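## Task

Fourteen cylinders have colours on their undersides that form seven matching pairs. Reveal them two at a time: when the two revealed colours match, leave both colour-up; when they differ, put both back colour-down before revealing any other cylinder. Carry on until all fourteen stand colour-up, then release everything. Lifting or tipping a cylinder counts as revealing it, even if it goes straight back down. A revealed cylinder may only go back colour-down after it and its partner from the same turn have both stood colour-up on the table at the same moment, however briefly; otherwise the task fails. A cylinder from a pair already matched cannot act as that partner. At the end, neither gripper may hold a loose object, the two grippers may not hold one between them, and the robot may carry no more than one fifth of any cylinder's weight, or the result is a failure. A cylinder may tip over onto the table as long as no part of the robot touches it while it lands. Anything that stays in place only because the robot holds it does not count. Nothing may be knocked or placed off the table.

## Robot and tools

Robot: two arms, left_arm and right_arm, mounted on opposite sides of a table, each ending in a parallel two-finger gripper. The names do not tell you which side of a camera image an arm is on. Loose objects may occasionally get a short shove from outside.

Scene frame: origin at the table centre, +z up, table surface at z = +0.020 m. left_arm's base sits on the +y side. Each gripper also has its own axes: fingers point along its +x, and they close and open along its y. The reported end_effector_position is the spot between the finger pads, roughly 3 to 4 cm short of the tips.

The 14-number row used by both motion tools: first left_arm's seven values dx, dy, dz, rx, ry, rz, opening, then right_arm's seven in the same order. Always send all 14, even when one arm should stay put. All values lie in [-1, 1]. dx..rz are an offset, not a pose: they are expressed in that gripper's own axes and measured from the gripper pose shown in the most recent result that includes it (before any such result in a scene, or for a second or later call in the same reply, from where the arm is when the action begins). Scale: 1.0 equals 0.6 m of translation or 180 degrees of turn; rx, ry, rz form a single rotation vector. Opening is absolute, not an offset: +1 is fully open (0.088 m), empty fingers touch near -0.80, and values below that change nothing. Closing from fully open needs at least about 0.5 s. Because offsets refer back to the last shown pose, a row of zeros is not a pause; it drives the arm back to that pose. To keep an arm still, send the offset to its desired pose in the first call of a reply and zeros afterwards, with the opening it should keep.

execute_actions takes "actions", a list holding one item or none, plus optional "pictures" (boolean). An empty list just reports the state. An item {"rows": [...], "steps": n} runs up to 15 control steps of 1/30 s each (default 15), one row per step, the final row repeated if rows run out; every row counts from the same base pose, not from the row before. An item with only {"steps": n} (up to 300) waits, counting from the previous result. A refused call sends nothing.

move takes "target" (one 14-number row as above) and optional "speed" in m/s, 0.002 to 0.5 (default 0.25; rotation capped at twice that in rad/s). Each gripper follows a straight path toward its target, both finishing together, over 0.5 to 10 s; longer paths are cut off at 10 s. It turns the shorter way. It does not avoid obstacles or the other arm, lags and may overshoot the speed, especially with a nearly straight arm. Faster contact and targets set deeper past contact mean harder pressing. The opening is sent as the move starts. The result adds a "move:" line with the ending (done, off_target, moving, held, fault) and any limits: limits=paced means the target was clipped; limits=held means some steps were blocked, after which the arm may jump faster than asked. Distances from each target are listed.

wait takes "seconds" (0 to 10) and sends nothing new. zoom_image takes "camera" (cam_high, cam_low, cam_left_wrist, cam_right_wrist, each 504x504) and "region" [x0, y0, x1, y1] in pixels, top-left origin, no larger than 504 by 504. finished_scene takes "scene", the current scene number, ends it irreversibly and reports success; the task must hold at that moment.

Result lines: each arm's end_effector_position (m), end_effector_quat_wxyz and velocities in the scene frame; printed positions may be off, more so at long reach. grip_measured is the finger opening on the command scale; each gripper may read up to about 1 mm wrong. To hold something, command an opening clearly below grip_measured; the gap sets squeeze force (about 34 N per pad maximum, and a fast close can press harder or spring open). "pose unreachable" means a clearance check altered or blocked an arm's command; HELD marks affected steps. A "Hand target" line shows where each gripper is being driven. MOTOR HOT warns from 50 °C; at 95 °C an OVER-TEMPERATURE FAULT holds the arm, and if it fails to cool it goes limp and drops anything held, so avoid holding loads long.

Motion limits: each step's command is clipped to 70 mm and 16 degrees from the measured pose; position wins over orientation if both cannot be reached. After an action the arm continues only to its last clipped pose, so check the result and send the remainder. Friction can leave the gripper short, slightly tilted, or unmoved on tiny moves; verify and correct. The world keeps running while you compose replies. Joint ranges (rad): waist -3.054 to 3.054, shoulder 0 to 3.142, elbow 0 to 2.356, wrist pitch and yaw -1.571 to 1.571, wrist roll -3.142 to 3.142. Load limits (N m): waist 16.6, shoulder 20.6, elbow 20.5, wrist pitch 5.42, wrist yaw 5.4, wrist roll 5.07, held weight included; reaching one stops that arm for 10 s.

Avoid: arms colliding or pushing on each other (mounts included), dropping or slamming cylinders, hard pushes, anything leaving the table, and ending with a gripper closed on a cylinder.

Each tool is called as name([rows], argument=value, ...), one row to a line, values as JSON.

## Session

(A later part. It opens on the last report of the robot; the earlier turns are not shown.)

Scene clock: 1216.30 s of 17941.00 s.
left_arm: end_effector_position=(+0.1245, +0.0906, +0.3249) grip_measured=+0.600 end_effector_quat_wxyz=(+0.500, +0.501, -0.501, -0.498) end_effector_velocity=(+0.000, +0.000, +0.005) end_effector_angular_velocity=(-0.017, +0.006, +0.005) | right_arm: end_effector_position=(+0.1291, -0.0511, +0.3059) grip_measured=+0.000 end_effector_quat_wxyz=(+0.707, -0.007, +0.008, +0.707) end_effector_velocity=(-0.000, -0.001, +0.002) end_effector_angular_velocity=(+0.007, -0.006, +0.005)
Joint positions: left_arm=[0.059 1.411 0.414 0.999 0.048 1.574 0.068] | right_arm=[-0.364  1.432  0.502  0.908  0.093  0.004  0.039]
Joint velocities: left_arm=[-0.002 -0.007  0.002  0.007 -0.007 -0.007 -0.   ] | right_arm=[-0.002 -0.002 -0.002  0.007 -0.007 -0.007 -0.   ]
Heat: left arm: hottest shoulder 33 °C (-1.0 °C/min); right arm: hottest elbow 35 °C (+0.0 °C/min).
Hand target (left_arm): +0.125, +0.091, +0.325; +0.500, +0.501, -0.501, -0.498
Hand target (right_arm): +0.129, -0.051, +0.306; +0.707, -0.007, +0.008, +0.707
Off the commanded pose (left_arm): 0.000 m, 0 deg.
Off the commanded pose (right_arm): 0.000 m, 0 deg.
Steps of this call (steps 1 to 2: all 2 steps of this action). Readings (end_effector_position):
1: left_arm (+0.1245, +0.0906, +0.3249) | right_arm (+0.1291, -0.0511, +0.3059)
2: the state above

move(target=[0.155,-0.028,0.001,0,0,0.006,0.6,0,0,0,0,0,0,-0.4], speed=0.14)

Scene clock: 1221.57 s of 17941.00 s.
left_arm: end_effector_position=(+0.1253, +0.0005, +0.3053) grip_measured=+0.600 end_effector_quat_wxyz=(+0.503, +0.498, -0.504, -0.495) end_effector_velocity=(-0.000, -0.001, -0.007) end_effector_angular_velocity=(+0.027, -0.006, +0.005) | right_arm: end_effector_position=(+0.1291, -0.0512, +0.3055) grip_measured=+0.000 end_effector_quat_wxyz=(+0.707, -0.008, +0.009, +0.707) end_effector_velocity=(+0.000, -0.001, -0.004) end_effector_angular_velocity=(-0.012, -0.023, +0.005)
Joint positions: left_arm=[0.047 1.822 0.729 1.106 0.036 1.574 0.068] | right_arm=[-0.364  1.432  0.502  0.907  0.093  0.004  0.039]
Joint velocities: left_arm=[-0.002  0.007  0.002 -0.022 -0.007  0.007 -0.   ] | right_arm=[-0.002 -0.002 -0.007 -0.007 -0.007 -0.022 -0.   ]
Heat: left arm: hottest shoulder 33 °C (-2.0 °C/min); right arm: hottest elbow 35 °C (+0.0 °C/min).
Hand target (left_arm): +0.124, -0.002, +0.307; +0.505, +0.496, -0.506, -0.493
Hand target (right_arm): +0.129, -0.051, +0.306; +0.707, -0.007, +0.008, +0.707
Off the commanded pose (left_arm): 0.004 m, 0 deg.
Off the commanded pose (right_arm): 0.000 m, 0 deg.
move: done

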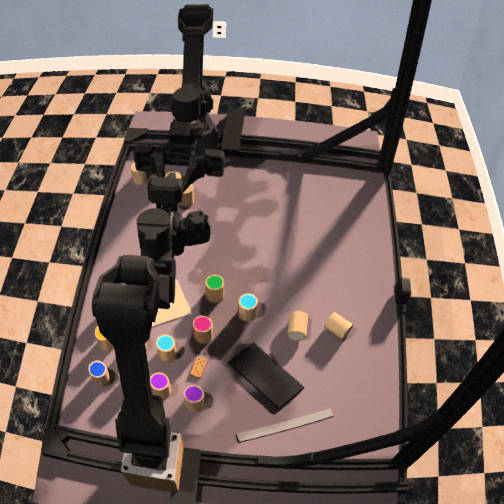

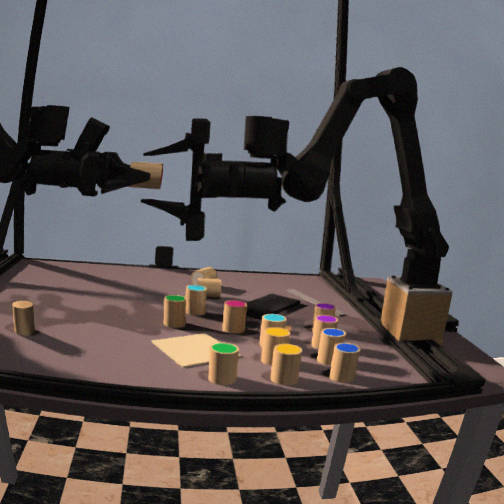

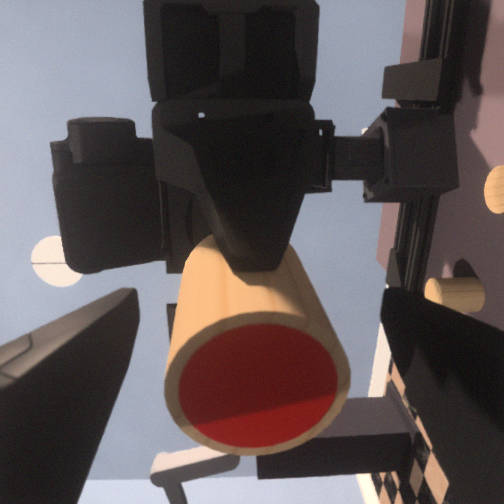

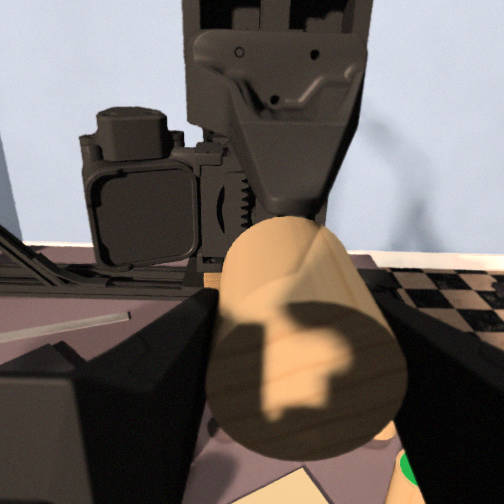

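execute_actions([
  {"rows":[[0.002,0.003,0,0,0,0,-0.4,0,0,0,0,0,0,-0.4],[0.002,0.003,0,0,0,0,-0.4,0,0,0,0,0,0,-0.4],[0.002,0.003,0,0,0,0,-0.4,0,0,0,0,0,0,-0.4],[0.002,0.003,0,0,0,0,-0.4,0,0,0,0,0,0,-0.4],[0.002,0.003,0,0,0,0,-0.4,0,0,0,0,0,0,-0.4],[0.002,0.003,0,0,0,0,-0.4,0,0,0,0,0,0,-0.4],[0.002,0.003,0,0,0,0,-0.4,0,0,0,0,0,0,-0.4],[0.002,0.003,0,0,0,0,-0.4,0,0,0,0,0,0,0.5],[0.002,0.003,0,0,0,0,-0.4,0,0,0,0,0,0,0.5],[0.002,0.003,0,0,0,0,-0.4,0,0,0,0,0,0,0.5],[-0.01,0,0,0,0,0,-0.4,-0.01,0,0,0,0,0,0.5],[-0.02,0,0,0,0,0,-0.4,-0.02,0,0,0,0,0,0.5],[-0.03,0,0,0,0,0,-0.4,-0.03,0,0,0,0,0,0.5],[-0.04,0,0,0,0,0,-0.4,-0.04,0,0,0,0,0,0.5],[-0.05,0,0,0,0,0,-0.4,-0.05,0,0,0,0,0,0.5]]},
], pictures=false)

move(target=[-0.178,-0.24,0.226,0,0,-0.501,-0.4,-0.048,0,0.033,0,-0.009,0,0.5], speed=0.4)

Scene clock: 1233.00 s of 17941.00 s.
left_arm: end_effector_position=(+0.1246, +0.0147, +0.2980) grip_measured=+0.030 end_effector_quat_wxyz=(+0.498, +0.503, -0.499, -0.500) end_effector_velocity=(-0.006, +0.150, -0.016) end_effector_angular_velocity=(+0.022, +0.008, +0.005) | right_arm: end_effector_position=(+0.1292, -0.0641, +0.3056) grip_measured=+0.489 end_effector_quat_wxyz=(+0.707, -0.008, +0.009, +0.707) end_effector_velocity=(-0.003, -0.147, +0.000) end_effector_angular_velocity=(-0.002, +0.006, +0.014)
Joint positions: left_arm=[0.047 1.79  0.666 1.118 0.035 1.574 0.04 ] | right_arm=[-0.36   1.373  0.458  0.891  0.097  0.004  0.063]
Joint velocities: left_arm=[-0.002 -0.418 -0.637  0.198 -0.007 -0.007 -0.   ] | right_arm=[ 0.066 -0.676 -0.496 -0.183  0.051  0.007  0.028]
Heat: left arm: hottest shoulder 33 °C (-1.0 °C/min); right arm: hottest elbow 35 °C (+0.0 °C/min).
Hand target (left_arm): +0.125, +0.028, +0.304; +0.503, +0.499, -0.503, -0.495
Hand target (right_arm): +0.129, -0.078, +0.305; +0.707, -0.007, +0.009, +0.707
Off the commanded pose (left_arm): 0.017 m, 1 deg.
Off the commanded pose (right_arm): 0.017 m, 0 deg.
Steps of this call (steps 1 to 328: nothing new was sent; steps 329 to 343: all 15 steps of this action). Readings (end_effector_position):
329: left_arm (+0.1252, -0.0000, +0.3052) | right_arm (+0.1291, -0.0512, +0.3051)
330: left_arm (+0.1252, -0.0000, +0.3049) | right_arm (+0.1291, -0.0512, +0.3051)
332: left_arm (+0.1252, -0.0000, +0.3045) | right_arm (+0.1291, -0.0512, +0.3043)
336: left_arm (+0.1252, -0.0000, +0.3043) | right_arm (+0.1291, -0.0512, +0.3037)
343: the state above

Scene clock: 1235.87 s of 17941.00 s.
left_arm: end_effector_position=(-0.0099, +0.1351, +0.1542) grip_measured=+0.027 end_effector_quat_wxyz=(-0.000, +0.708, +0.004, -0.706) end_effector_velocity=(+0.004, +0.003, -0.000) end_effector_angular_velocity=(+0.013, -0.028, +0.005) | right_arm: end_effector_position=(+0.1287, -0.1012, +0.3283) grip_measured=+0.500 end_effector_quat_wxyz=(+0.706, +0.005, -0.002, +0.708) end_effector_velocity=(-0.002, -0.001, -0.002) end_effector_angular_velocity=(-0.007, -0.008, +0.019)
Joint positions: left_arm=[-0.342  1.995  1.326 -0.908 -0.001  1.214  0.04 ] | right_arm=[-0.341  1.13   0.385  0.754  0.114  0.003  0.064]
Joint velocities: left_arm=[-0.002  0.002  0.002 -0.022 -0.022 -0.007 -0.001] | right_arm=[-0.002 -0.002 -0.002 -0.007 -0.022 -0.007  0.   ]
Heat: left arm: hottest shoulder 33 °C (+0.0 °C/min); right arm: hottest wrist pitch 36 °C (+1.0 °C/min).
Hand target (left_arm): -0.012, +0.133, +0.155; +0.001, +0.707, +0.004, -0.707
Hand target (right_arm): +0.129, -0.104, +0.326; +0.707, +0.003, -0.002, +0.708
Off the commanded pose (left_arm): 0.003 m, 0 deg.
Off the commanded pose (right_arm): 0.003 m, 0 deg.
move: done

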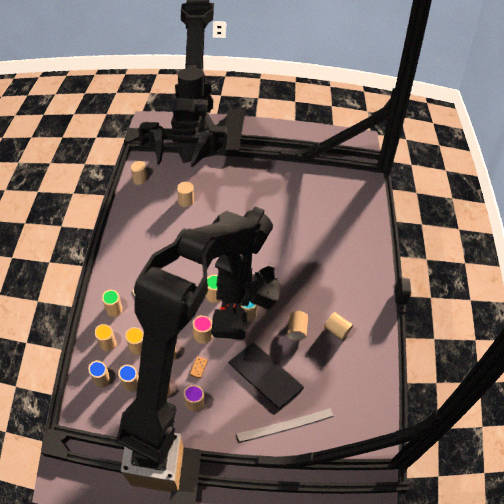

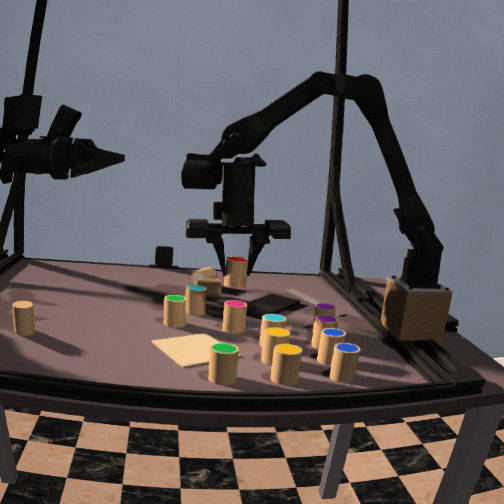

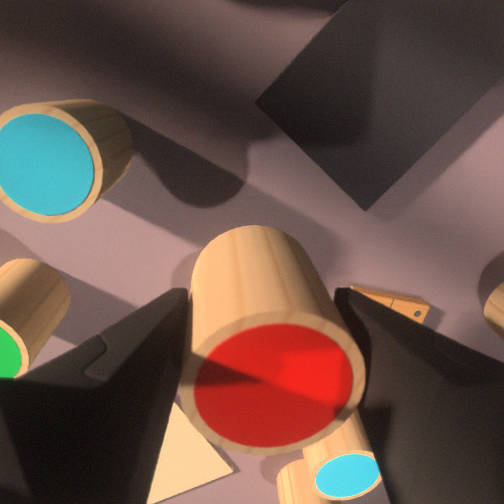

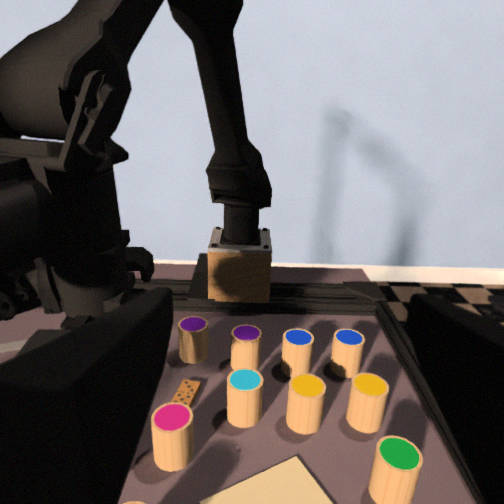

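move(target=[0.125,0.008,-0.002,0,0,0,-0.4,0,0,0,0,0,0,0.5], speed=0.08)

Scene clock: 1240.43 s of 17941.00 s.
left_arm: end_effector_position=(-0.0104, +0.1286, +0.0846) grip_measured=+0.023 end_effector_quat_wxyz=(+0.003, +0.707, +0.000, -0.707) end_effector_velocity=(-0.001, +0.001, +0.001) end_effector_angular_velocity=(-0.009, -0.004, +0.000) | right_arm: end_effector_position=(+0.1288, -0.1013, +0.3282) grip_measured=+0.500 end_effector_quat_wxyz=(+0.706, +0.004, -0.002, +0.708) end_effector_velocity=(-0.000, -0.001, -0.004) end_effector_angular_velocity=(-0.012, -0.009, +0.005)
Joint positions: left_arm=[-0.337  2.145  1.24  -0.661 -0.001  1.219  0.04 ] | right_arm=[-0.341  1.13   0.384  0.754  0.114  0.003  0.064]
Joint velocities: left_arm=[-0.007 -0.007 -0.007  0.007 -0.007 -0.007 -0.   ] | right_arm=[-0.002 -0.002 -0.007 -0.007 -0.007 -0.007 -0.   ]
Heat: left arm: hottest shoulder 33 °C (+0.0 °C/min); right arm: hottest wrist pitch 36 °C (+1.0 °C/min).
Hand target (left_arm): -0.008, +0.131, +0.079; -0.000, +0.708, +0.004, -0.706
Hand target (right_arm): +0.129, -0.101, +0.328; +0.706, +0.005, -0.002, +0.708
Off the commanded pose (left_arm): 0.006 m, 1 deg.
Off the commanded pose (right_arm): 0.000 m, 0 deg.
move: done

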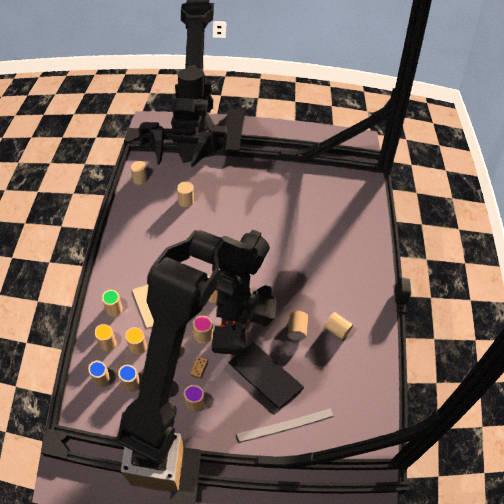

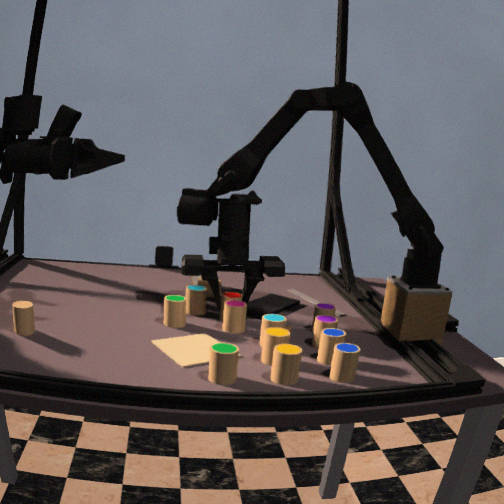

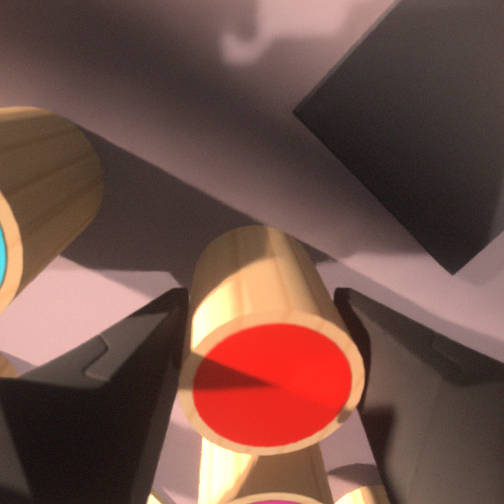

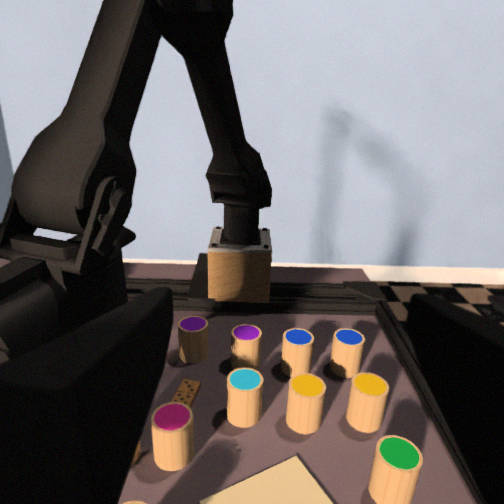

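execute_actions([
  {"rows":[[0.004,0,0,0,0,0,0.35,0,0,0,0,0,0,0.5]],"steps":10},
], pictures=false)

execute_actions([
  {"steps":60},
])

execute_actions([
  {"rows":[[0,0,0,0,0,0,-0.4,0,0,0,0,0,0,0.5],[0,0,0,0,0,0,-0.4,0,0,0,0,0,0,0.5],[0,0,0,0,0,0,-0.4,0,0,0,0,0,0,0.5],[0,0,0,0,0,0,-0.4,0,0,0,0,0,0,0.5],[0,0,0,0,0,0,-0.4,0,0,0,0,0,0,0.5],[0,0,0,0,0,0,-0.4,0,0,0,0,0,0,0.5],[0,0,0,0,0,0,-0.4,0,0,0,0,0,0,0.5],[-0.015,0,0,0,0,0,-0.4,0,0,0,0,0,0,0.5],[-0.03,0,0,0,0,0,-0.4,0,0,0,0,0,0,0.5],[-0.045,0,0,0,0,0,-0.4,0,0,0,0,0,0,0.5],[-0.06,0,0,0,0,0,-0.4,0,0,0,0,0,0,0.5],[-0.075,0,0,0,0,0,-0.4,0,0,0,0,0,0,0.5],[-0.09,0,0,0,0,0,-0.4,0,0,0,0,0,0,0.5],[-0.105,0,0,0,0,0,-0.4,0,0,0,0,0,0,0.5],[-0.12,0,0,0,0,0,-0.4,0,0,0,0,0,0,0.5]]},
], pictures=false)

move(target=[-0.298,0.177,-0.226,0,0,0.502,-0.4,0,0,0,0,0,0,0.5], speed=0.4)

execute_actions([
  {"rows":[[0,0,0,0,0,0,-0.4,0,0,0,0,0,0,0.5]],"steps":2},
], pictures=false)

Scene clock: 1251.17 s of 17941.00 s.
left_arm: end_effector_position=(-0.0104, +0.1276, +0.0837) grip_measured=+0.332 end_effector_quat_wxyz=(+0.005, +0.706, -0.001, -0.708) end_effector_velocity=(+0.002, +0.004, -0.001) end_effector_angular_velocity=(+0.009, -0.011, +0.020) | right_arm: end_effector_position=(+0.1288, -0.1013, +0.3279) grip_measured=+0.500 end_effector_quat_wxyz=(+0.706, +0.004, -0.002, +0.708) end_effector_velocity=(-0.002, -0.001, -0.003) end_effector_angular_velocity=(-0.017, -0.009, +0.019)
Joint positions: left_arm=[-0.336  2.148  1.239 -0.654 -0.001  1.22   0.055] | right_arm=[-0.341  1.13   0.384  0.754  0.114  0.003  0.064]
Joint velocities: left_arm=[-0.002 -0.002 -0.007 -0.007 -0.007 -0.022  0.009] | right_arm=[-0.002 -0.007 -0.002 -0.022 -0.022 -0.007 -0.   ]
Heat: left arm: hottest shoulder 33 °C (+1.0 °C/min); right arm: hottest elbow 36 °C (+0.0 °C/min).
Hand target (left_arm): -0.010, +0.129, +0.082; +0.003, +0.707, +0.000, -0.707
Hand target (right_arm): +0.129, -0.101, +0.328; +0.706, +0.004, -0.002, +0.708
Off the commanded pose (left_arm): 0.002 m, 0 deg.
Off the commanded pose (right_arm): 0.000 m, 0 deg.
Steps of this call (steps 1 to 312: nothing new was sent; steps 313 to 322: all 10 steps of this action). Readings (end_effector_position):
313: left_arm (-0.0103, +0.1279, +0.0842) | right_arm (+0.1288, -0.1013, +0.3279)
314: left_arm (-0.0103, +0.1279, +0.0842) | right_arm (+0.1288, -0.1013, +0.3279)
316: left_arm (-0.0104, +0.1275, +0.0842) | right_arm (+0.1288, -0.1013, +0.3279)
320: left_arm (-0.0104, +0.1276, +0.0838) | right_arm (+0.1288, -0.1013, +0.3279)
322: the state above

Scene clock: 1253.17 s of 17941.00 s.
left_arm: end_effector_position=(-0.0103, +0.1278, +0.0836) grip_measured=+0.350 end_effector_quat_wxyz=(+0.005, +0.706, -0.001, -0.708) end_effector_velocity=(+0.001, +0.002, +0.000) end_effector_angular_velocity=(+0.004, -0.009, +0.005) | right_arm: end_effector_position=(+0.1288, -0.1013, +0.3279) grip_measured=+0.500 end_effector_quat_wxyz=(+0.706, +0.004, -0.002, +0.708) end_effector_velocity=(-0.000, +0.000, -0.003) end_effector_angular_velocity=(-0.012, +0.021, +0.005)
Joint positions: left_arm=[-0.336  2.148  1.239 -0.654 -0.001  1.22   0.056] | right_arm=[-0.341  1.13   0.384  0.754  0.114  0.003  0.064]
Joint velocities: left_arm=[-0.002 -0.002 -0.002 -0.007 -0.007 -0.007 -0.   ] | right_arm=[-0.002  0.002 -0.002 -0.007 -0.007  0.022 -0.   ]
Heat: left arm: hottest shoulder 33 °C (+1.0 °C/min); right arm: hottest wrist pitch 37 °C (+1.0 °C/min).
Hand target (left_arm): -0.010, +0.129, +0.082; +0.003, +0.707, +0.000, -0.707
Hand target (right_arm): +0.129, -0.101, +0.328; +0.706, +0.004, -0.002, +0.708
Off the commanded pose (left_arm): 0.002 m, 0 deg.
Off the commanded pose (right_arm): 0.000 m, 0 deg.
Steps of this call (steps 1 to 60: nothing new was sent). Readings (end_effector_position):
1: left_arm (-0.0103, +0.1278, +0.0836) | right_arm (+0.1288, -0.1013, +0.3279)
2: left_arm (-0.0103, +0.1278, +0.0836) | right_arm (+0.1288, -0.1013, +0.3279)
4: left_arm (-0.0104, +0.1276, +0.0837) | right_arm (+0.1288, -0.1013, +0.3279)
8: left_arm (-0.0103, +0.1278, +0.0836) | right_arm (+0.1288, -0.1013, +0.3279)
60: the state above

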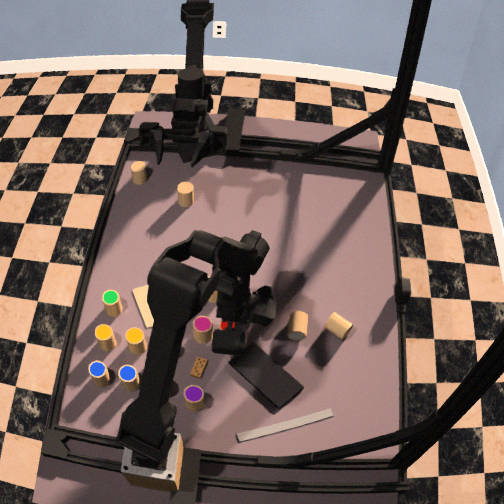

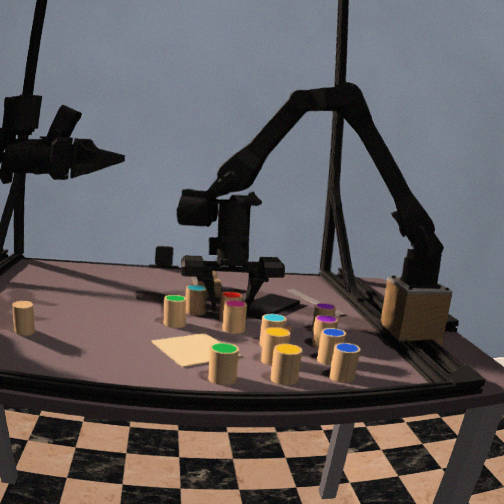

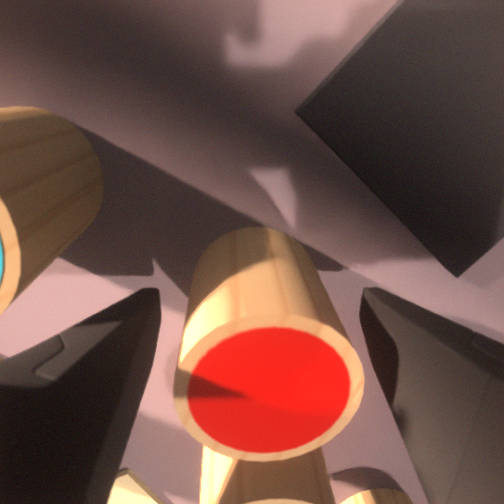

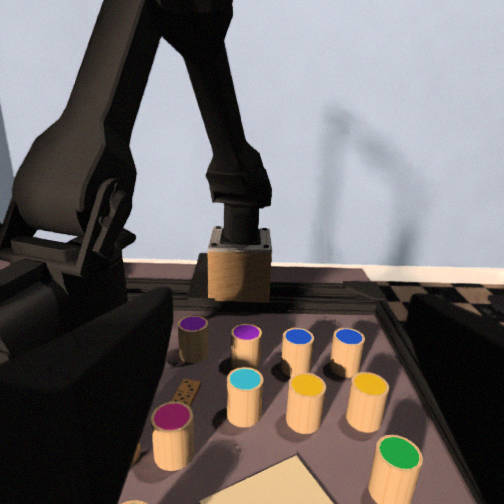

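Scene clock: 1253.67 s of 17941.00 s.
left_arm: end_effector_position=(-0.0074, +0.1361, +0.1216) grip_measured=+0.015 end_effector_quat_wxyz=(-0.008, +0.711, +0.012, -0.703) end_effector_velocity=(-0.012, -0.037, +0.283) end_effector_angular_velocity=(-0.175, +0.039, -0.001) | right_arm: end_effector_position=(+0.1288, -0.1013, +0.3279) grip_measured=+0.500 end_effector_quat_wxyz=(+0.706, +0.004, -0.002, +0.708) end_effector_velocity=(-0.000, -0.001, -0.002) end_effector_angular_velocity=(-0.007, -0.008, +0.005)
Joint positions: left_arm=[-0.336  2.064  1.283 -0.82  -0.001  1.22   0.04 ] | right_arm=[-0.341  1.13   0.384  0.754  0.114  0.003  0.064]
Joint velocities: left_arm=[-0.007 -0.554  0.437 -0.813 -0.022 -0.007 -0.   ] | right_arm=[-0.002 -0.002 -0.002 -0.007 -0.007 -0.007 -0.   ]
Heat: left arm: hottest shoulder 34 °C (+2.0 °C/min); right arm: hottest wrist pitch 37 °C (+1.0 °C/min).
Hand target (left_arm): -0.010, +0.129, +0.153; +0.006, +0.706, -0.002, -0.708
Hand target (right_arm): +0.129, -0.101, +0.328; +0.706, +0.004, -0.002, +0.708
Off the commanded pose (left_arm): 0.035 m, 2 deg.
Off the commanded pose (right_arm): 0.000 m, 0 deg.
Steps of this call (steps 1 to 15: all 15 steps of this action). Readings (end_effector_position):
1: left_arm (-0.0103, +0.1278, +0.0836) | right_arm (+0.1288, -0.1013, +0.3279)
2: left_arm (-0.0103, +0.1278, +0.0836) | right_arm (+0.1288, -0.1013, +0.3279)
4: left_arm (-0.0103, +0.1278, +0.0836) | right_arm (+0.1288, -0.1013, +0.3279)
8: left_arm (-0.0101, +0.1283, +0.0837) | right_arm (+0.1288, -0.1013, +0.3279)
15: the state above

Scene clock: 1256.60 s of 17941.00 s.
left_arm: end_effector_position=(+0.1257, +0.0253, +0.3327) grip_measured=+0.014 end_effector_quat_wxyz=(+0.502, +0.498, -0.504, -0.495) end_effector_velocity=(-0.002, +0.001, -0.006) end_effector_angular_velocity=(+0.017, +0.008, -0.010) | right_arm: end_effector_position=(+0.1288, -0.1013, +0.3278) grip_measured=+0.500 end_effector_quat_wxyz=(+0.706, +0.004, -0.001, +0.708) end_effector_velocity=(-0.000, -0.001, +0.001) end_effector_angular_velocity=(+0.007, +0.023, +0.005)
Joint positions: left_arm=[0.053 1.648 0.669 0.992 0.043 1.575 0.04 ] | right_arm=[-0.341  1.13   0.384  0.754  0.114  0.003  0.064]
Joint velocities: left_arm=[-0.002  0.002 -0.007 -0.007  0.007 -0.007 -0.   ] | right_arm=[-0.002 -0.002 -0.002  0.007 -0.007  0.022 -0.   ]
Heat: left arm: hottest shoulder 34 °C (+1.0 °C/min); right arm: hottest wrist pitch 37 °C (+1.0 °C/min).
Hand target (left_arm): +0.127, +0.026, +0.330; +0.502, +0.499, -0.503, -0.496
Hand target (right_arm): +0.129, -0.101, +0.328; +0.706, +0.004, -0.001, +0.708
Off the commanded pose (left_arm): 0.004 m, 0 deg.
Off the commanded pose (right_arm): 0.000 m, 0 deg.
move: done

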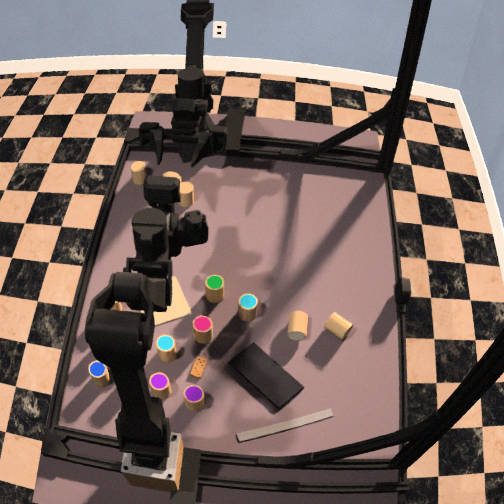

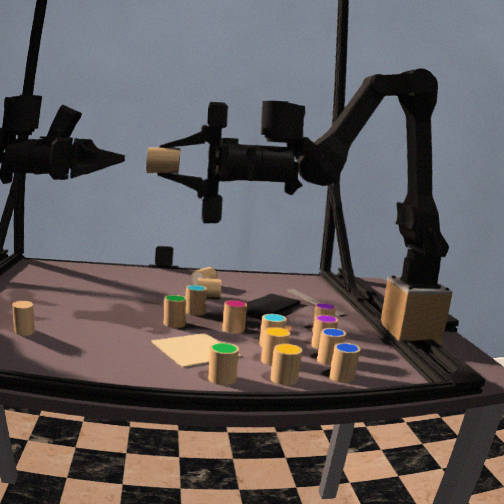

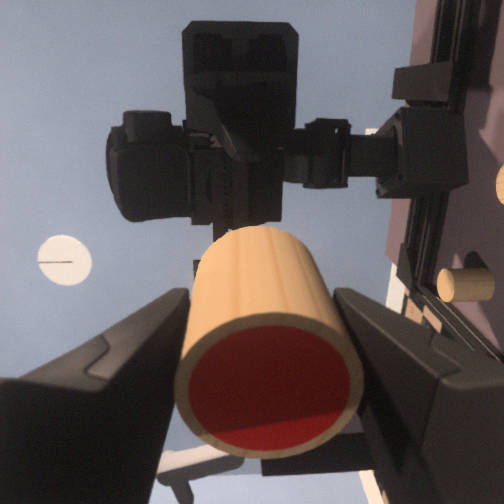

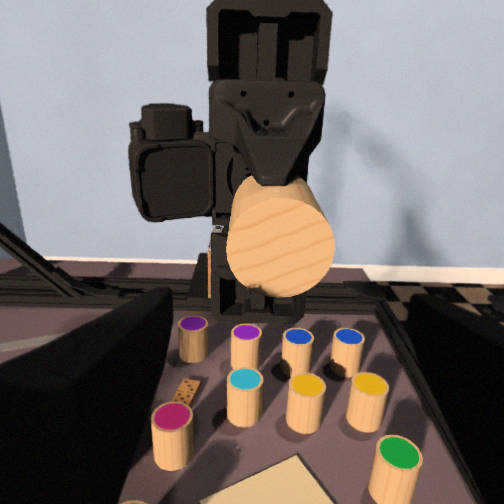

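Scene clock: 1256.67 s of 17941.00 s.
left_arm: end_effector_position=(+0.1257, +0.0252, +0.3326) grip_measured=+0.014 end_effector_quat_wxyz=(+0.502, +0.499, -0.504, -0.496) end_effector_velocity=(+0.002, +0.000, -0.000) end_effector_angular_velocity=(-0.002, +0.007, +0.019) | right_arm: end_effector_position=(+0.1288, -0.1013, +0.3278) grip_measured=+0.500 end_effector_quat_wxyz=(+0.706, +0.004, -0.001, +0.708) end_effector_velocity=(-0.002, -0.001, -0.002) end_effector_angular_velocity=(-0.007, -0.008, +0.019)
Joint positions: left_arm=[0.053 1.649 0.669 0.992 0.043 1.575 0.04 ] | right_arm=[-0.341  1.13   0.384  0.754  0.114  0.003  0.064]
Joint velocities: left_arm=[-0.002  0.002 -0.002  0.007 -0.022 -0.007 -0.   ] | right_arm=[-0.002 -0.002 -0.002 -0.007 -0.022 -0.007 -0.   ]
Heat: left arm: hottest shoulder 34 °C (+1.0 °C/min); right arm: hottest wrist pitch 37 °C (+1.0 °C/min).
Hand target (left_arm): +0.126, +0.025, +0.333; +0.502, +0.499, -0.504, -0.496
Hand target (right_arm): +0.129, -0.101, +0.328; +0.706, +0.004, -0.001, +0.708
Off the commanded pose (left_arm): 0.000 m, 0 deg.
Off the commanded pose (right_arm): 0.000 m, 0 deg.
Steps of this call (steps 1 to 2: all 2 steps of this action). Readings (end_effector_position):
1: left_arm (+0.1257, +0.0252, +0.3326) | right_arm (+0.1288, -0.1013, +0.3278)
2: the state above

move(target=[0,0,0,0,0,0,-0.4,0.129,-0.003,0.006,0,0,0,0.5], speed=0.13)

execute_actions([
  {"rows":[[0,0,0,0,0,0,-0.4,0,0,0,0,0,0,-0.4],[0,0,0,0,0,0,-0.4,0,0,0,0,0,0,-0.4],[0,0,0,0,0,0,-0.4,0,0,0,0,0,0,-0.4],[0,0,0,0,0,0,-0.4,0,0,0,0,0,0,-0.4],[0,0,0,0,0,0,-0.4,0,0,0,0,0,0,-0.4],[0,0,0,0,0,0,-0.4,0,0,0,0,0,0,-0.4],[0,0,0,0,0,0,-0.4,0,0,0,0,0,0,-0.4],[0,0,0,0,0,0,0.6,0,0,0,0,0,0,-0.4],[0,0,0,0,0,0,0.6,0,0,0,0,0,0,-0.4],[0,0,0,0,0,0,0.6,0,0,0,0,0,0,-0.4],[-0.01,0,0,0,0,0,0.6,-0.01,0,0,0,0,0,-0.4],[-0.02,0,0,0,0,0,0.6,-0.02,0,0,0,0,0,-0.4],[-0.03,0,0,0,0,0,0.6,-0.03,0,0,0,0,0,-0.4],[-0.04,0,0,0,0,0,0.6,-0.04,0,0,0,0,0,-0.4],[-0.05,0,0,0,0,0,0.6,-0.05,0,0,0,0,0,-0.4]]},
], pictures=false)

move(target=[-0.13,-0.32,0.134,0,0,-0.5,0.6,-0.16,-0.15,-0.333,0,0.499,0,-0.4], speed=0.4)

Scene clock: 1269.63 s of 17941.00 s.
left_arm: end_effector_position=(+0.1257, +0.0253, +0.3319) grip_measured=+0.010 end_effector_quat_wxyz=(+0.501, +0.499, -0.503, -0.496) end_effector_velocity=(+0.002, +0.001, -0.002) end_effector_angular_velocity=(+0.007, +0.008, +0.019) | right_arm: end_effector_position=(+0.1308, -0.0275, +0.3291) grip_measured=+0.500 end_effector_quat_wxyz=(+0.707, +0.001, +0.001, +0.707) end_effector_velocity=(-0.000, -0.000, -0.000) end_effector_angular_velocity=(+0.002, -0.007, +0.005)
Joint positions: left_arm=[0.053 1.649 0.668 0.99  0.043 1.575 0.04 ] | right_arm=[-0.379  1.471  0.626  0.846  0.077  0.003  0.064]
Joint velocities: left_arm=[-0.002 -0.002 -0.002 -0.007 -0.022 -0.007 -0.   ] | right_arm=[-0.002  0.002 -0.002  0.007 -0.007 -0.007 -0.   ]
Heat: left arm: hottest shoulder 33 °C (+0.0 °C/min); right arm: hottest elbow 37 °C (+2.0 °C/min).
Hand target (left_arm): +0.126, +0.025, +0.333; +0.502, +0.498, -0.504, -0.495
Hand target (right_arm): +0.131, -0.024, +0.332; +0.706, +0.004, -0.002, +0.708
Off the commanded pose (left_arm): 0.001 m, 0 deg.
Off the commanded pose (right_arm): 0.005 m, 0 deg.
move: done

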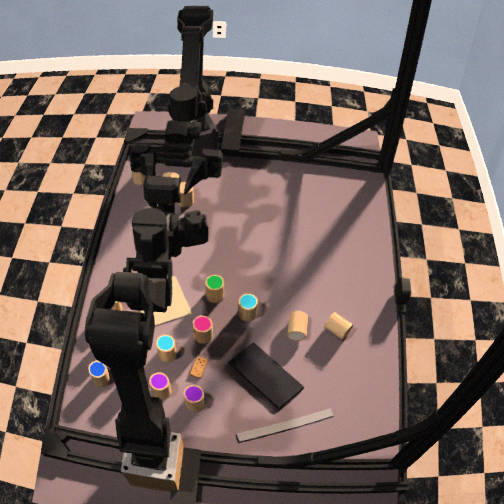

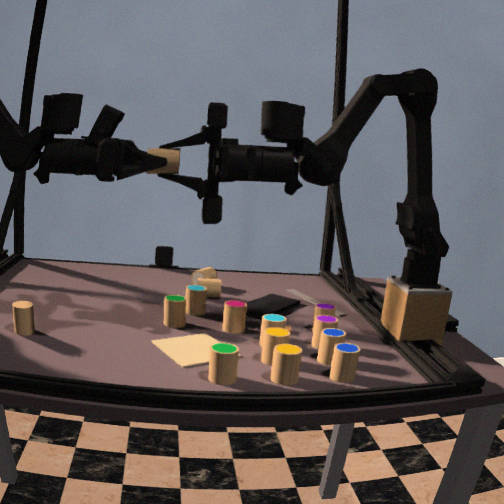

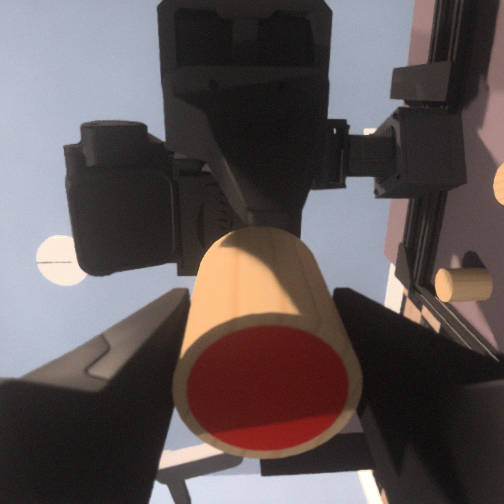

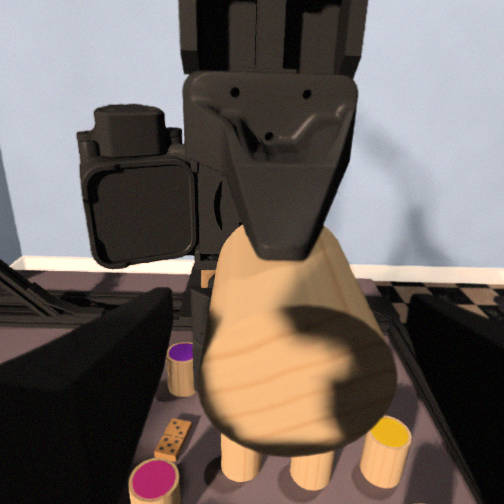

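Scene clock: 1270.13 s of 17941.00 s.
left_arm: end_effector_position=(+0.1258, +0.0391, +0.3289) grip_measured=+0.535 end_effector_quat_wxyz=(+0.500, +0.502, -0.501, -0.498) end_effector_velocity=(-0.011, +0.149, -0.018) end_effector_angular_velocity=(+0.046, +0.009, -0.024) | right_arm: end_effector_position=(+0.1309, -0.0404, +0.3248) grip_measured=+0.000 end_effector_quat_wxyz=(+0.706, -0.003, +0.005, +0.708) end_effector_velocity=(+0.005, -0.146, -0.020) end_effector_angular_velocity=(-0.046, -0.012, -0.015)
Joint positions: left_arm=[0.054 1.603 0.612 0.992 0.042 1.576 0.065] | right_arm=[-0.376  1.423  0.577  0.834  0.079  0.003  0.039]
Joint velocities: left_arm=[-0.002 -0.52  -0.589  0.022  0.022 -0.007  0.175] | right_arm=[ 0.037 -0.593 -0.53  -0.11   0.051 -0.007 -0.   ]
Heat: left arm: hottest shoulder 33 °C (+0.0 °C/min); right arm: hottest elbow 37 °C (+2.0 °C/min).
Hand target (left_arm): +0.126, +0.053, +0.331; +0.501, +0.499, -0.503, -0.496
Hand target (right_arm): +0.131, -0.055, +0.328; +0.707, +0.001, +0.001, +0.707
Off the commanded pose (left_arm): 0.016 m, 0 deg.
Off the commanded pose (right_arm): 0.018 m, 1 deg.
Steps of this call (steps 1 to 15: all 15 steps of this action). Readings (end_effector_position):
1: left_arm (+0.1257, +0.0253, +0.3319) | right_arm (+0.1308, -0.0275, +0.3291)
2: left_arm (+0.1257, +0.0253, +0.3319) | right_arm (+0.1308, -0.0275, +0.3291)
4: left_arm (+0.1261, +0.0253, +0.3318) | right_arm (+0.1304, -0.0275, +0.3291)
8: left_arm (+0.1266, +0.0253, +0.3318) | right_arm (+0.1300, -0.0275, +0.3291)
15: the state above

Scene clock: 1273.00 s of 17941.00 s.
left_arm: end_effector_position=(+0.0467, +0.1302, +0.1357) grip_measured=+0.600 end_effector_quat_wxyz=(+0.003, +0.709, +0.000, -0.705) end_effector_velocity=(-0.001, -0.005, +0.007) end_effector_angular_velocity=(-0.009, -0.006, +0.005) | right_arm: end_effector_position=(+0.2192, -0.1521, +0.1269) grip_measured=+0.000 end_effector_quat_wxyz=(+0.501, -0.496, +0.504, +0.499) end_effector_velocity=(+0.003, +0.004, +0.004) end_effector_angular_velocity=(+0.010, -0.010, -0.024)
Joint positions: left_arm=[-0.185  1.985  1.228 -0.811 -0.006  1.372  0.068] | right_arm=[-0.685  1.804  1.061 -0.829 -0.005 -0.218  0.039]
Joint velocities: left_arm=[-0.002 -0.002  0.027 -0.022 -0.007 -0.007 -0.   ] | right_arm=[-0.002 -0.002  0.017 -0.007  0.007  0.022 -0.   ]
Heat: left arm: hottest shoulder 33 °C (+0.0 °C/min); right arm: hottest elbow 37 °C (+2.0 °C/min).
Hand target (left_arm): +0.045, +0.128, +0.136; +0.003, +0.708, +0.000, -0.706
Hand target (right_arm): +0.221, -0.149, +0.127; +0.502, -0.497, +0.503, +0.498
Off the commanded pose (left_arm): 0.003 m, 0 deg.
Off the commanded pose (right_arm): 0.003 m, 1 deg.
move: done

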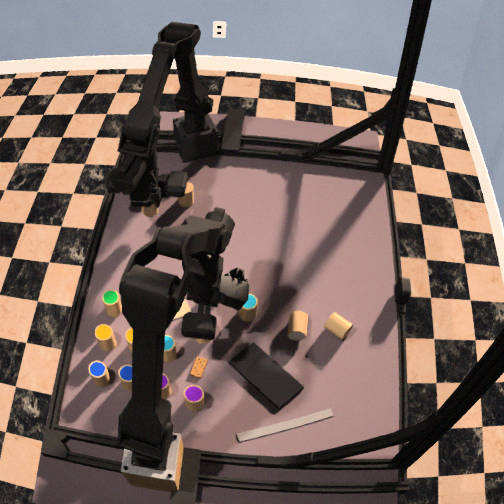

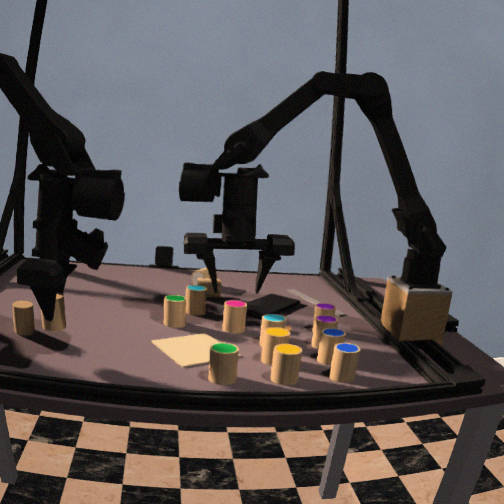

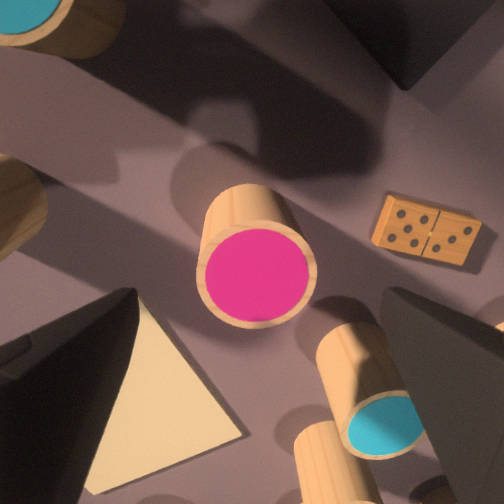

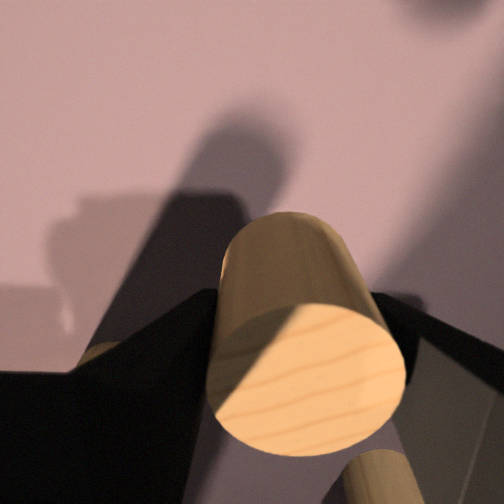

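move(target=[0.094,-0.003,0.003,0,-0.002,-0.003,0.6,0.083,0,0,0,0.002,0,-0.4], speed=0.08)

Scene clock: 1277.47 s of 17941.00 s.
left_arm: end_effector_position=(+0.0457, +0.1292, +0.0822) grip_measured=+0.600 end_effector_quat_wxyz=(+0.003, +0.707, +0.000, -0.707) end_effector_velocity=(+0.002, +0.008, -0.002) end_effector_angular_velocity=(+0.027, -0.028, +0.000) | right_arm: end_effector_position=(+0.2202, -0.1490, +0.0817) grip_measured=+0.000 end_effector_quat_wxyz=(+0.504, -0.495, +0.501, +0.500) end_effector_velocity=(-0.000, +0.002, +0.002) end_effector_angular_velocity=(+0.004, +0.006, +0.020)
Joint positions: left_arm=[-0.185  2.105  1.159 -0.621 -0.001  1.371  0.068] | right_arm=[-0.685  1.908  0.986 -0.641 -0.005 -0.218  0.039]
Joint velocities: left_arm=[-0.007  0.002 -0.007 -0.022 -0.022 -0.007 -0.   ] | right_arm=[-0.002 -0.002  0.007 -0.007 -0.007 -0.022  0.   ]
Heat: left arm: hottest shoulder 33 °C (+0.0 °C/min); right arm: hottest elbow 37 °C (+2.0 °C/min).
Hand target (left_arm): +0.045, +0.132, +0.079; -0.000, +0.707, +0.004, -0.707
Hand target (right_arm): +0.219, -0.152, +0.077; +0.500, -0.498, +0.505, +0.497
Off the commanded pose (left_arm): 0.004 m, 1 deg.
Off the commanded pose (right_arm): 0.006 m, 1 deg.
move: done

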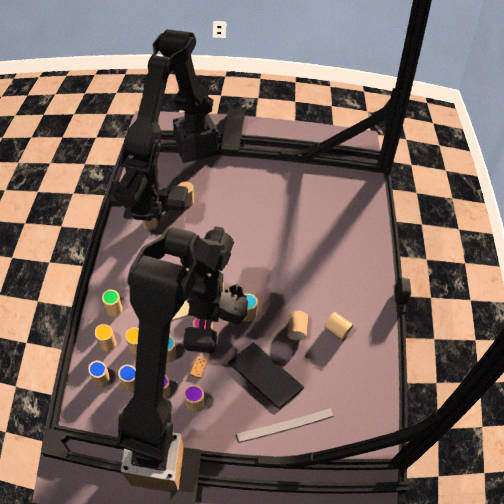

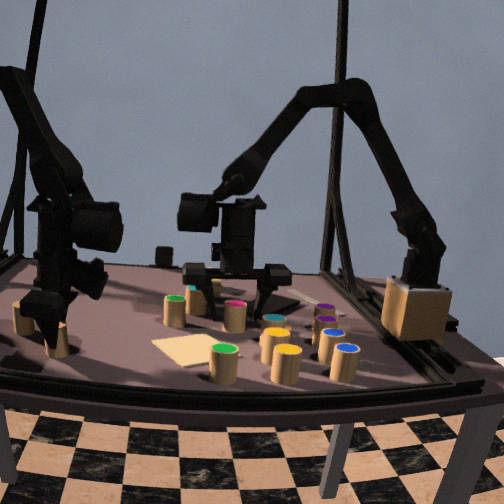

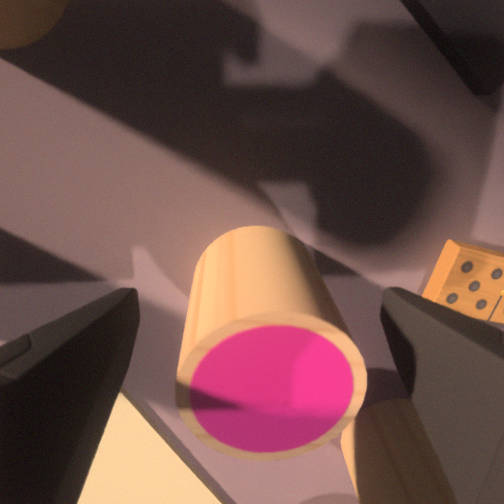

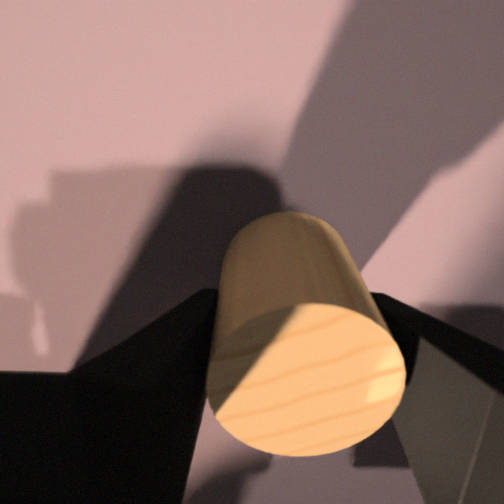

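execute_actions([
  {"rows":[[0,0,0,0,0,0,-0.4,0.002,0,0,0,0,0,0.5],[0,0,0,0,0,0,-0.4,0.002,0,0,0,0,0,0.5],[0,0,0,0,0,0,-0.4,0.002,0,0,0,0,0,0.5],[0,0,0,0,0,0,-0.4,0.002,0,0,0,0,0,0.5],[0,0,0,0,0,0,-0.4,0.002,0,0,0,0,0,0.5],[0,0,0,0,0,0,-0.4,-0.01,0,0,0,0,0,0.5],[0,0,0,0,0,0,-0.4,-0.02,0,0,0,0,0,0.5],[-0.015,0,0,0,0,0,-0.4,-0.03,0,0,0,0,0,0.5],[-0.03,0,0,0,0,0,-0.4,-0.04,0,0,0,0,0,0.5],[-0.045,0,0,0,0,0,-0.4,-0.05,0,0,0,0,0,0.5],[-0.06,0,0,0,0,0,-0.4,-0.06,0,0,0,0,0,0.5],[-0.075,0,0,0,0,0,-0.4,-0.07,0,0,0,0,0,0.5],[-0.09,0,0,0,0,0,-0.4,-0.08,0,0,0,0,0,0.5],[-0.105,0,0,0,0,0,-0.4,-0.09,0,0,0,0,0,0.5],[-0.12,0,0,0,0,0,-0.4,-0.1,0,0,0,0,0,0.5]]},
], pictures=false)

move(target=[-0.295,0.178,-0.132,0,0,0.501,-0.4,-0.305,0.152,0.08,0,-0.5,0,0.5], speed=0.4)

execute_actions([
  {"rows":[[0,0,0,0,0,0,-0.4,0,0,0,0,0,0,0.5]],"steps":2},
], pictures=false)

Scene clock: 1292.67 s of 17941.00 s.
left_arm: end_effector_position=(+0.0472, +0.1370, +0.1213) grip_measured=+0.018 end_effector_quat_wxyz=(-0.008, +0.709, +0.012, -0.705) end_effector_velocity=(-0.010, -0.039, +0.285) end_effector_angular_velocity=(-0.174, +0.041, +0.020) | right_arm: end_effector_position=(+0.2187, -0.1546, +0.1185) grip_measured=+0.496 end_effector_quat_wxyz=(+0.496, -0.499, +0.509, +0.496) end_effector_velocity=(+0.006, +0.017, +0.194) end_effector_angular_velocity=(+0.077, -0.025, +0.020)
Joint positions: left_arm=[-0.185  2.014  1.205 -0.791 -0.     1.371  0.04 ] | right_arm=[-0.685  1.824  1.049 -0.814 -0.005 -0.218  0.063]
Joint velocities: left_arm=[-0.002 -0.584  0.452 -0.857  0.007 -0.022 -0.   ] | right_arm=[-0.002 -0.388  0.388 -0.696  0.007 -0.022  0.002]
Heat: left arm: hottest shoulder 34 °C (+1.0 °C/min); right arm: hottest elbow 36 °C (+1.0 °C/min).
Hand target (left_arm): +0.046, +0.130, +0.152; +0.005, +0.707, -0.001, -0.707
Hand target (right_arm): +0.220, -0.150, +0.140; +0.505, -0.494, +0.500, +0.501
Off the commanded pose (left_arm): 0.034 m, 2 deg.
Off the commanded pose (right_arm): 0.024 m, 1 deg.
Steps of this call (steps 1 to 441: nothing new was sent; steps 442 to 456: all 15 steps of this action). Readings (end_effector_position):
442: left_arm (+0.0458, +0.1297, +0.0815) | right_arm (+0.2200, -0.1492, +0.0811)
443: left_arm (+0.0458, +0.1298, +0.0815) | right_arm (+0.2200, -0.1492, +0.0811)
445: left_arm (+0.0458, +0.1297, +0.0815) | right_arm (+0.2200, -0.1490, +0.0811)
449: left_arm (+0.0459, +0.1304, +0.0816) | right_arm (+0.2190, -0.1533, +0.0835)
456: the state above

Scene clock: 1295.60 s of 17941.00 s.
left_arm: end_effector_position=(+0.1246, +0.0249, +0.3289) grip_measured=+0.015 end_effector_quat_wxyz=(+0.501, +0.500, -0.502, -0.497) end_effector_velocity=(+0.002, +0.002, -0.008) end_effector_angular_velocity=(+0.022, -0.006, +0.010) | right_arm: end_effector_position=(+0.1285, -0.1029, +0.3246) grip_measured=+0.500 end_effector_quat_wxyz=(+0.706, +0.006, +0.002, +0.708) end_effector_velocity=(-0.002, -0.000, -0.000) end_effector_angular_velocity=(+0.002, +0.008, +0.010)
Joint positions: left_arm=[0.049 1.657 0.666 0.997 0.039 1.575 0.04 ] | right_arm=[-0.339  1.13   0.371  0.766  0.114  0.011  0.064]
Joint velocities: left_arm=[ 0.002  0.002 -0.012 -0.007 -0.007  0.007 -0.   ] | right_arm=[ 0.002  0.002 -0.002  0.007 -0.007  0.007 -0.   ]
Heat: left arm: hottest shoulder 34 °C (+1.0 °C/min); right arm: hottest elbow 36 °C (+0.0 °C/min).
Hand target (left_arm): +0.125, +0.025, +0.326; +0.500, +0.501, -0.501, -0.498
Hand target (right_arm): +0.128, -0.104, +0.318; +0.706, -0.000, +0.006, +0.708
Off the commanded pose (left_arm): 0.004 m, 0 deg.
Off the commanded pose (right_arm): 0.007 m, 1 deg.
move: done

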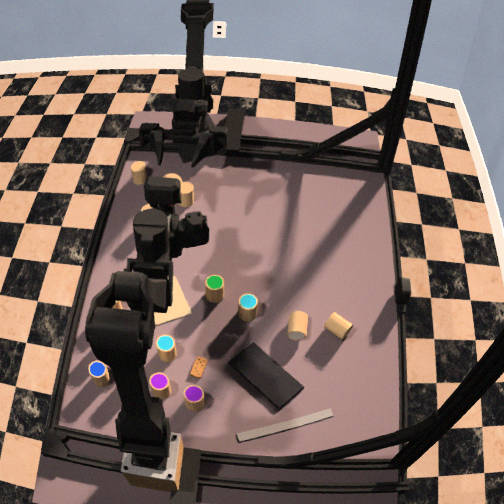

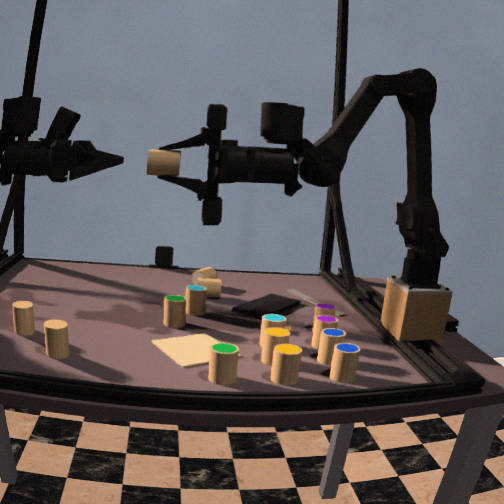

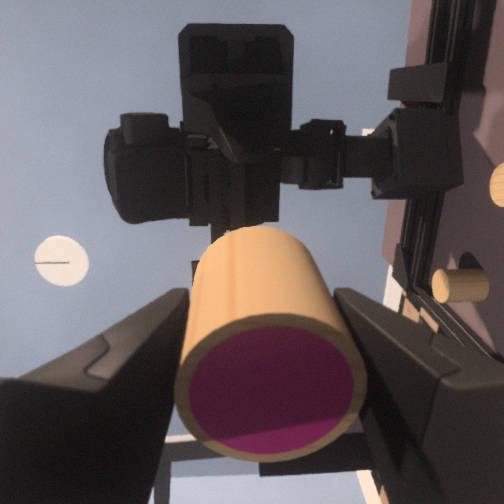

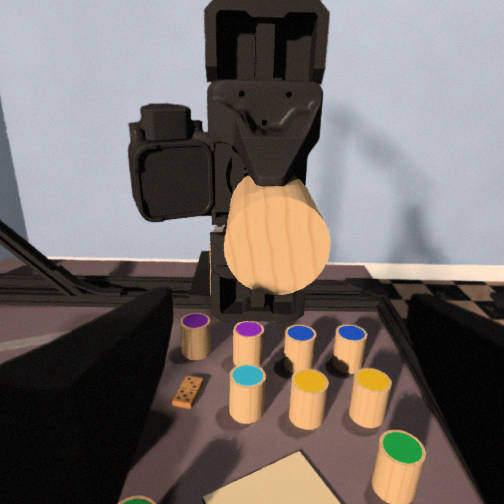

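Scene clock: 1295.67 s of 17941.00 s.
left_arm: end_effector_position=(+0.1246, +0.0249, +0.3290) grip_measured=+0.015 end_effector_quat_wxyz=(+0.501, +0.500, -0.502, -0.497) end_effector_velocity=(-0.000, +0.001, -0.004) end_effector_angular_velocity=(+0.012, +0.008, -0.005) | right_arm: end_effector_position=(+0.1285, -0.1029, +0.3247) grip_measured=+0.500 end_effector_quat_wxyz=(+0.706, +0.006, +0.002, +0.708) end_effector_velocity=(-0.000, -0.001, +0.001) end_effector_angular_velocity=(+0.007, +0.008, +0.005)
Joint positions: left_arm=[0.049 1.657 0.666 0.998 0.039 1.575 0.04 ] | right_arm=[-0.339  1.13   0.371  0.766  0.114  0.011  0.064]
Joint velocities: left_arm=[ 0.002 -0.002 -0.007 -0.007  0.007 -0.007 -0.   ] | right_arm=[-0.002 -0.002 -0.002  0.007 -0.007  0.007 -0.   ]
Heat: left arm: hottest shoulder 34 °C (+1.0 °C/min); right arm: hottest elbow 36 °C (+0.0 °C/min).
Hand target (left_arm): +0.125, +0.025, +0.329; +0.501, +0.500, -0.502, -0.497
Hand target (right_arm): +0.128, -0.103, +0.325; +0.706, +0.006, +0.002, +0.708
Off the commanded pose (left_arm): 0.000 m, 0 deg.
Off the commanded pose (right_arm): 0.000 m, 0 deg.
Steps of this call (steps 1 to 2: all 2 steps of this action). Readings (end_effector_position):
1: left_arm (+0.1246, +0.0249, +0.3290) | right_arm (+0.1285, -0.1029, +0.3247)
2: the state above


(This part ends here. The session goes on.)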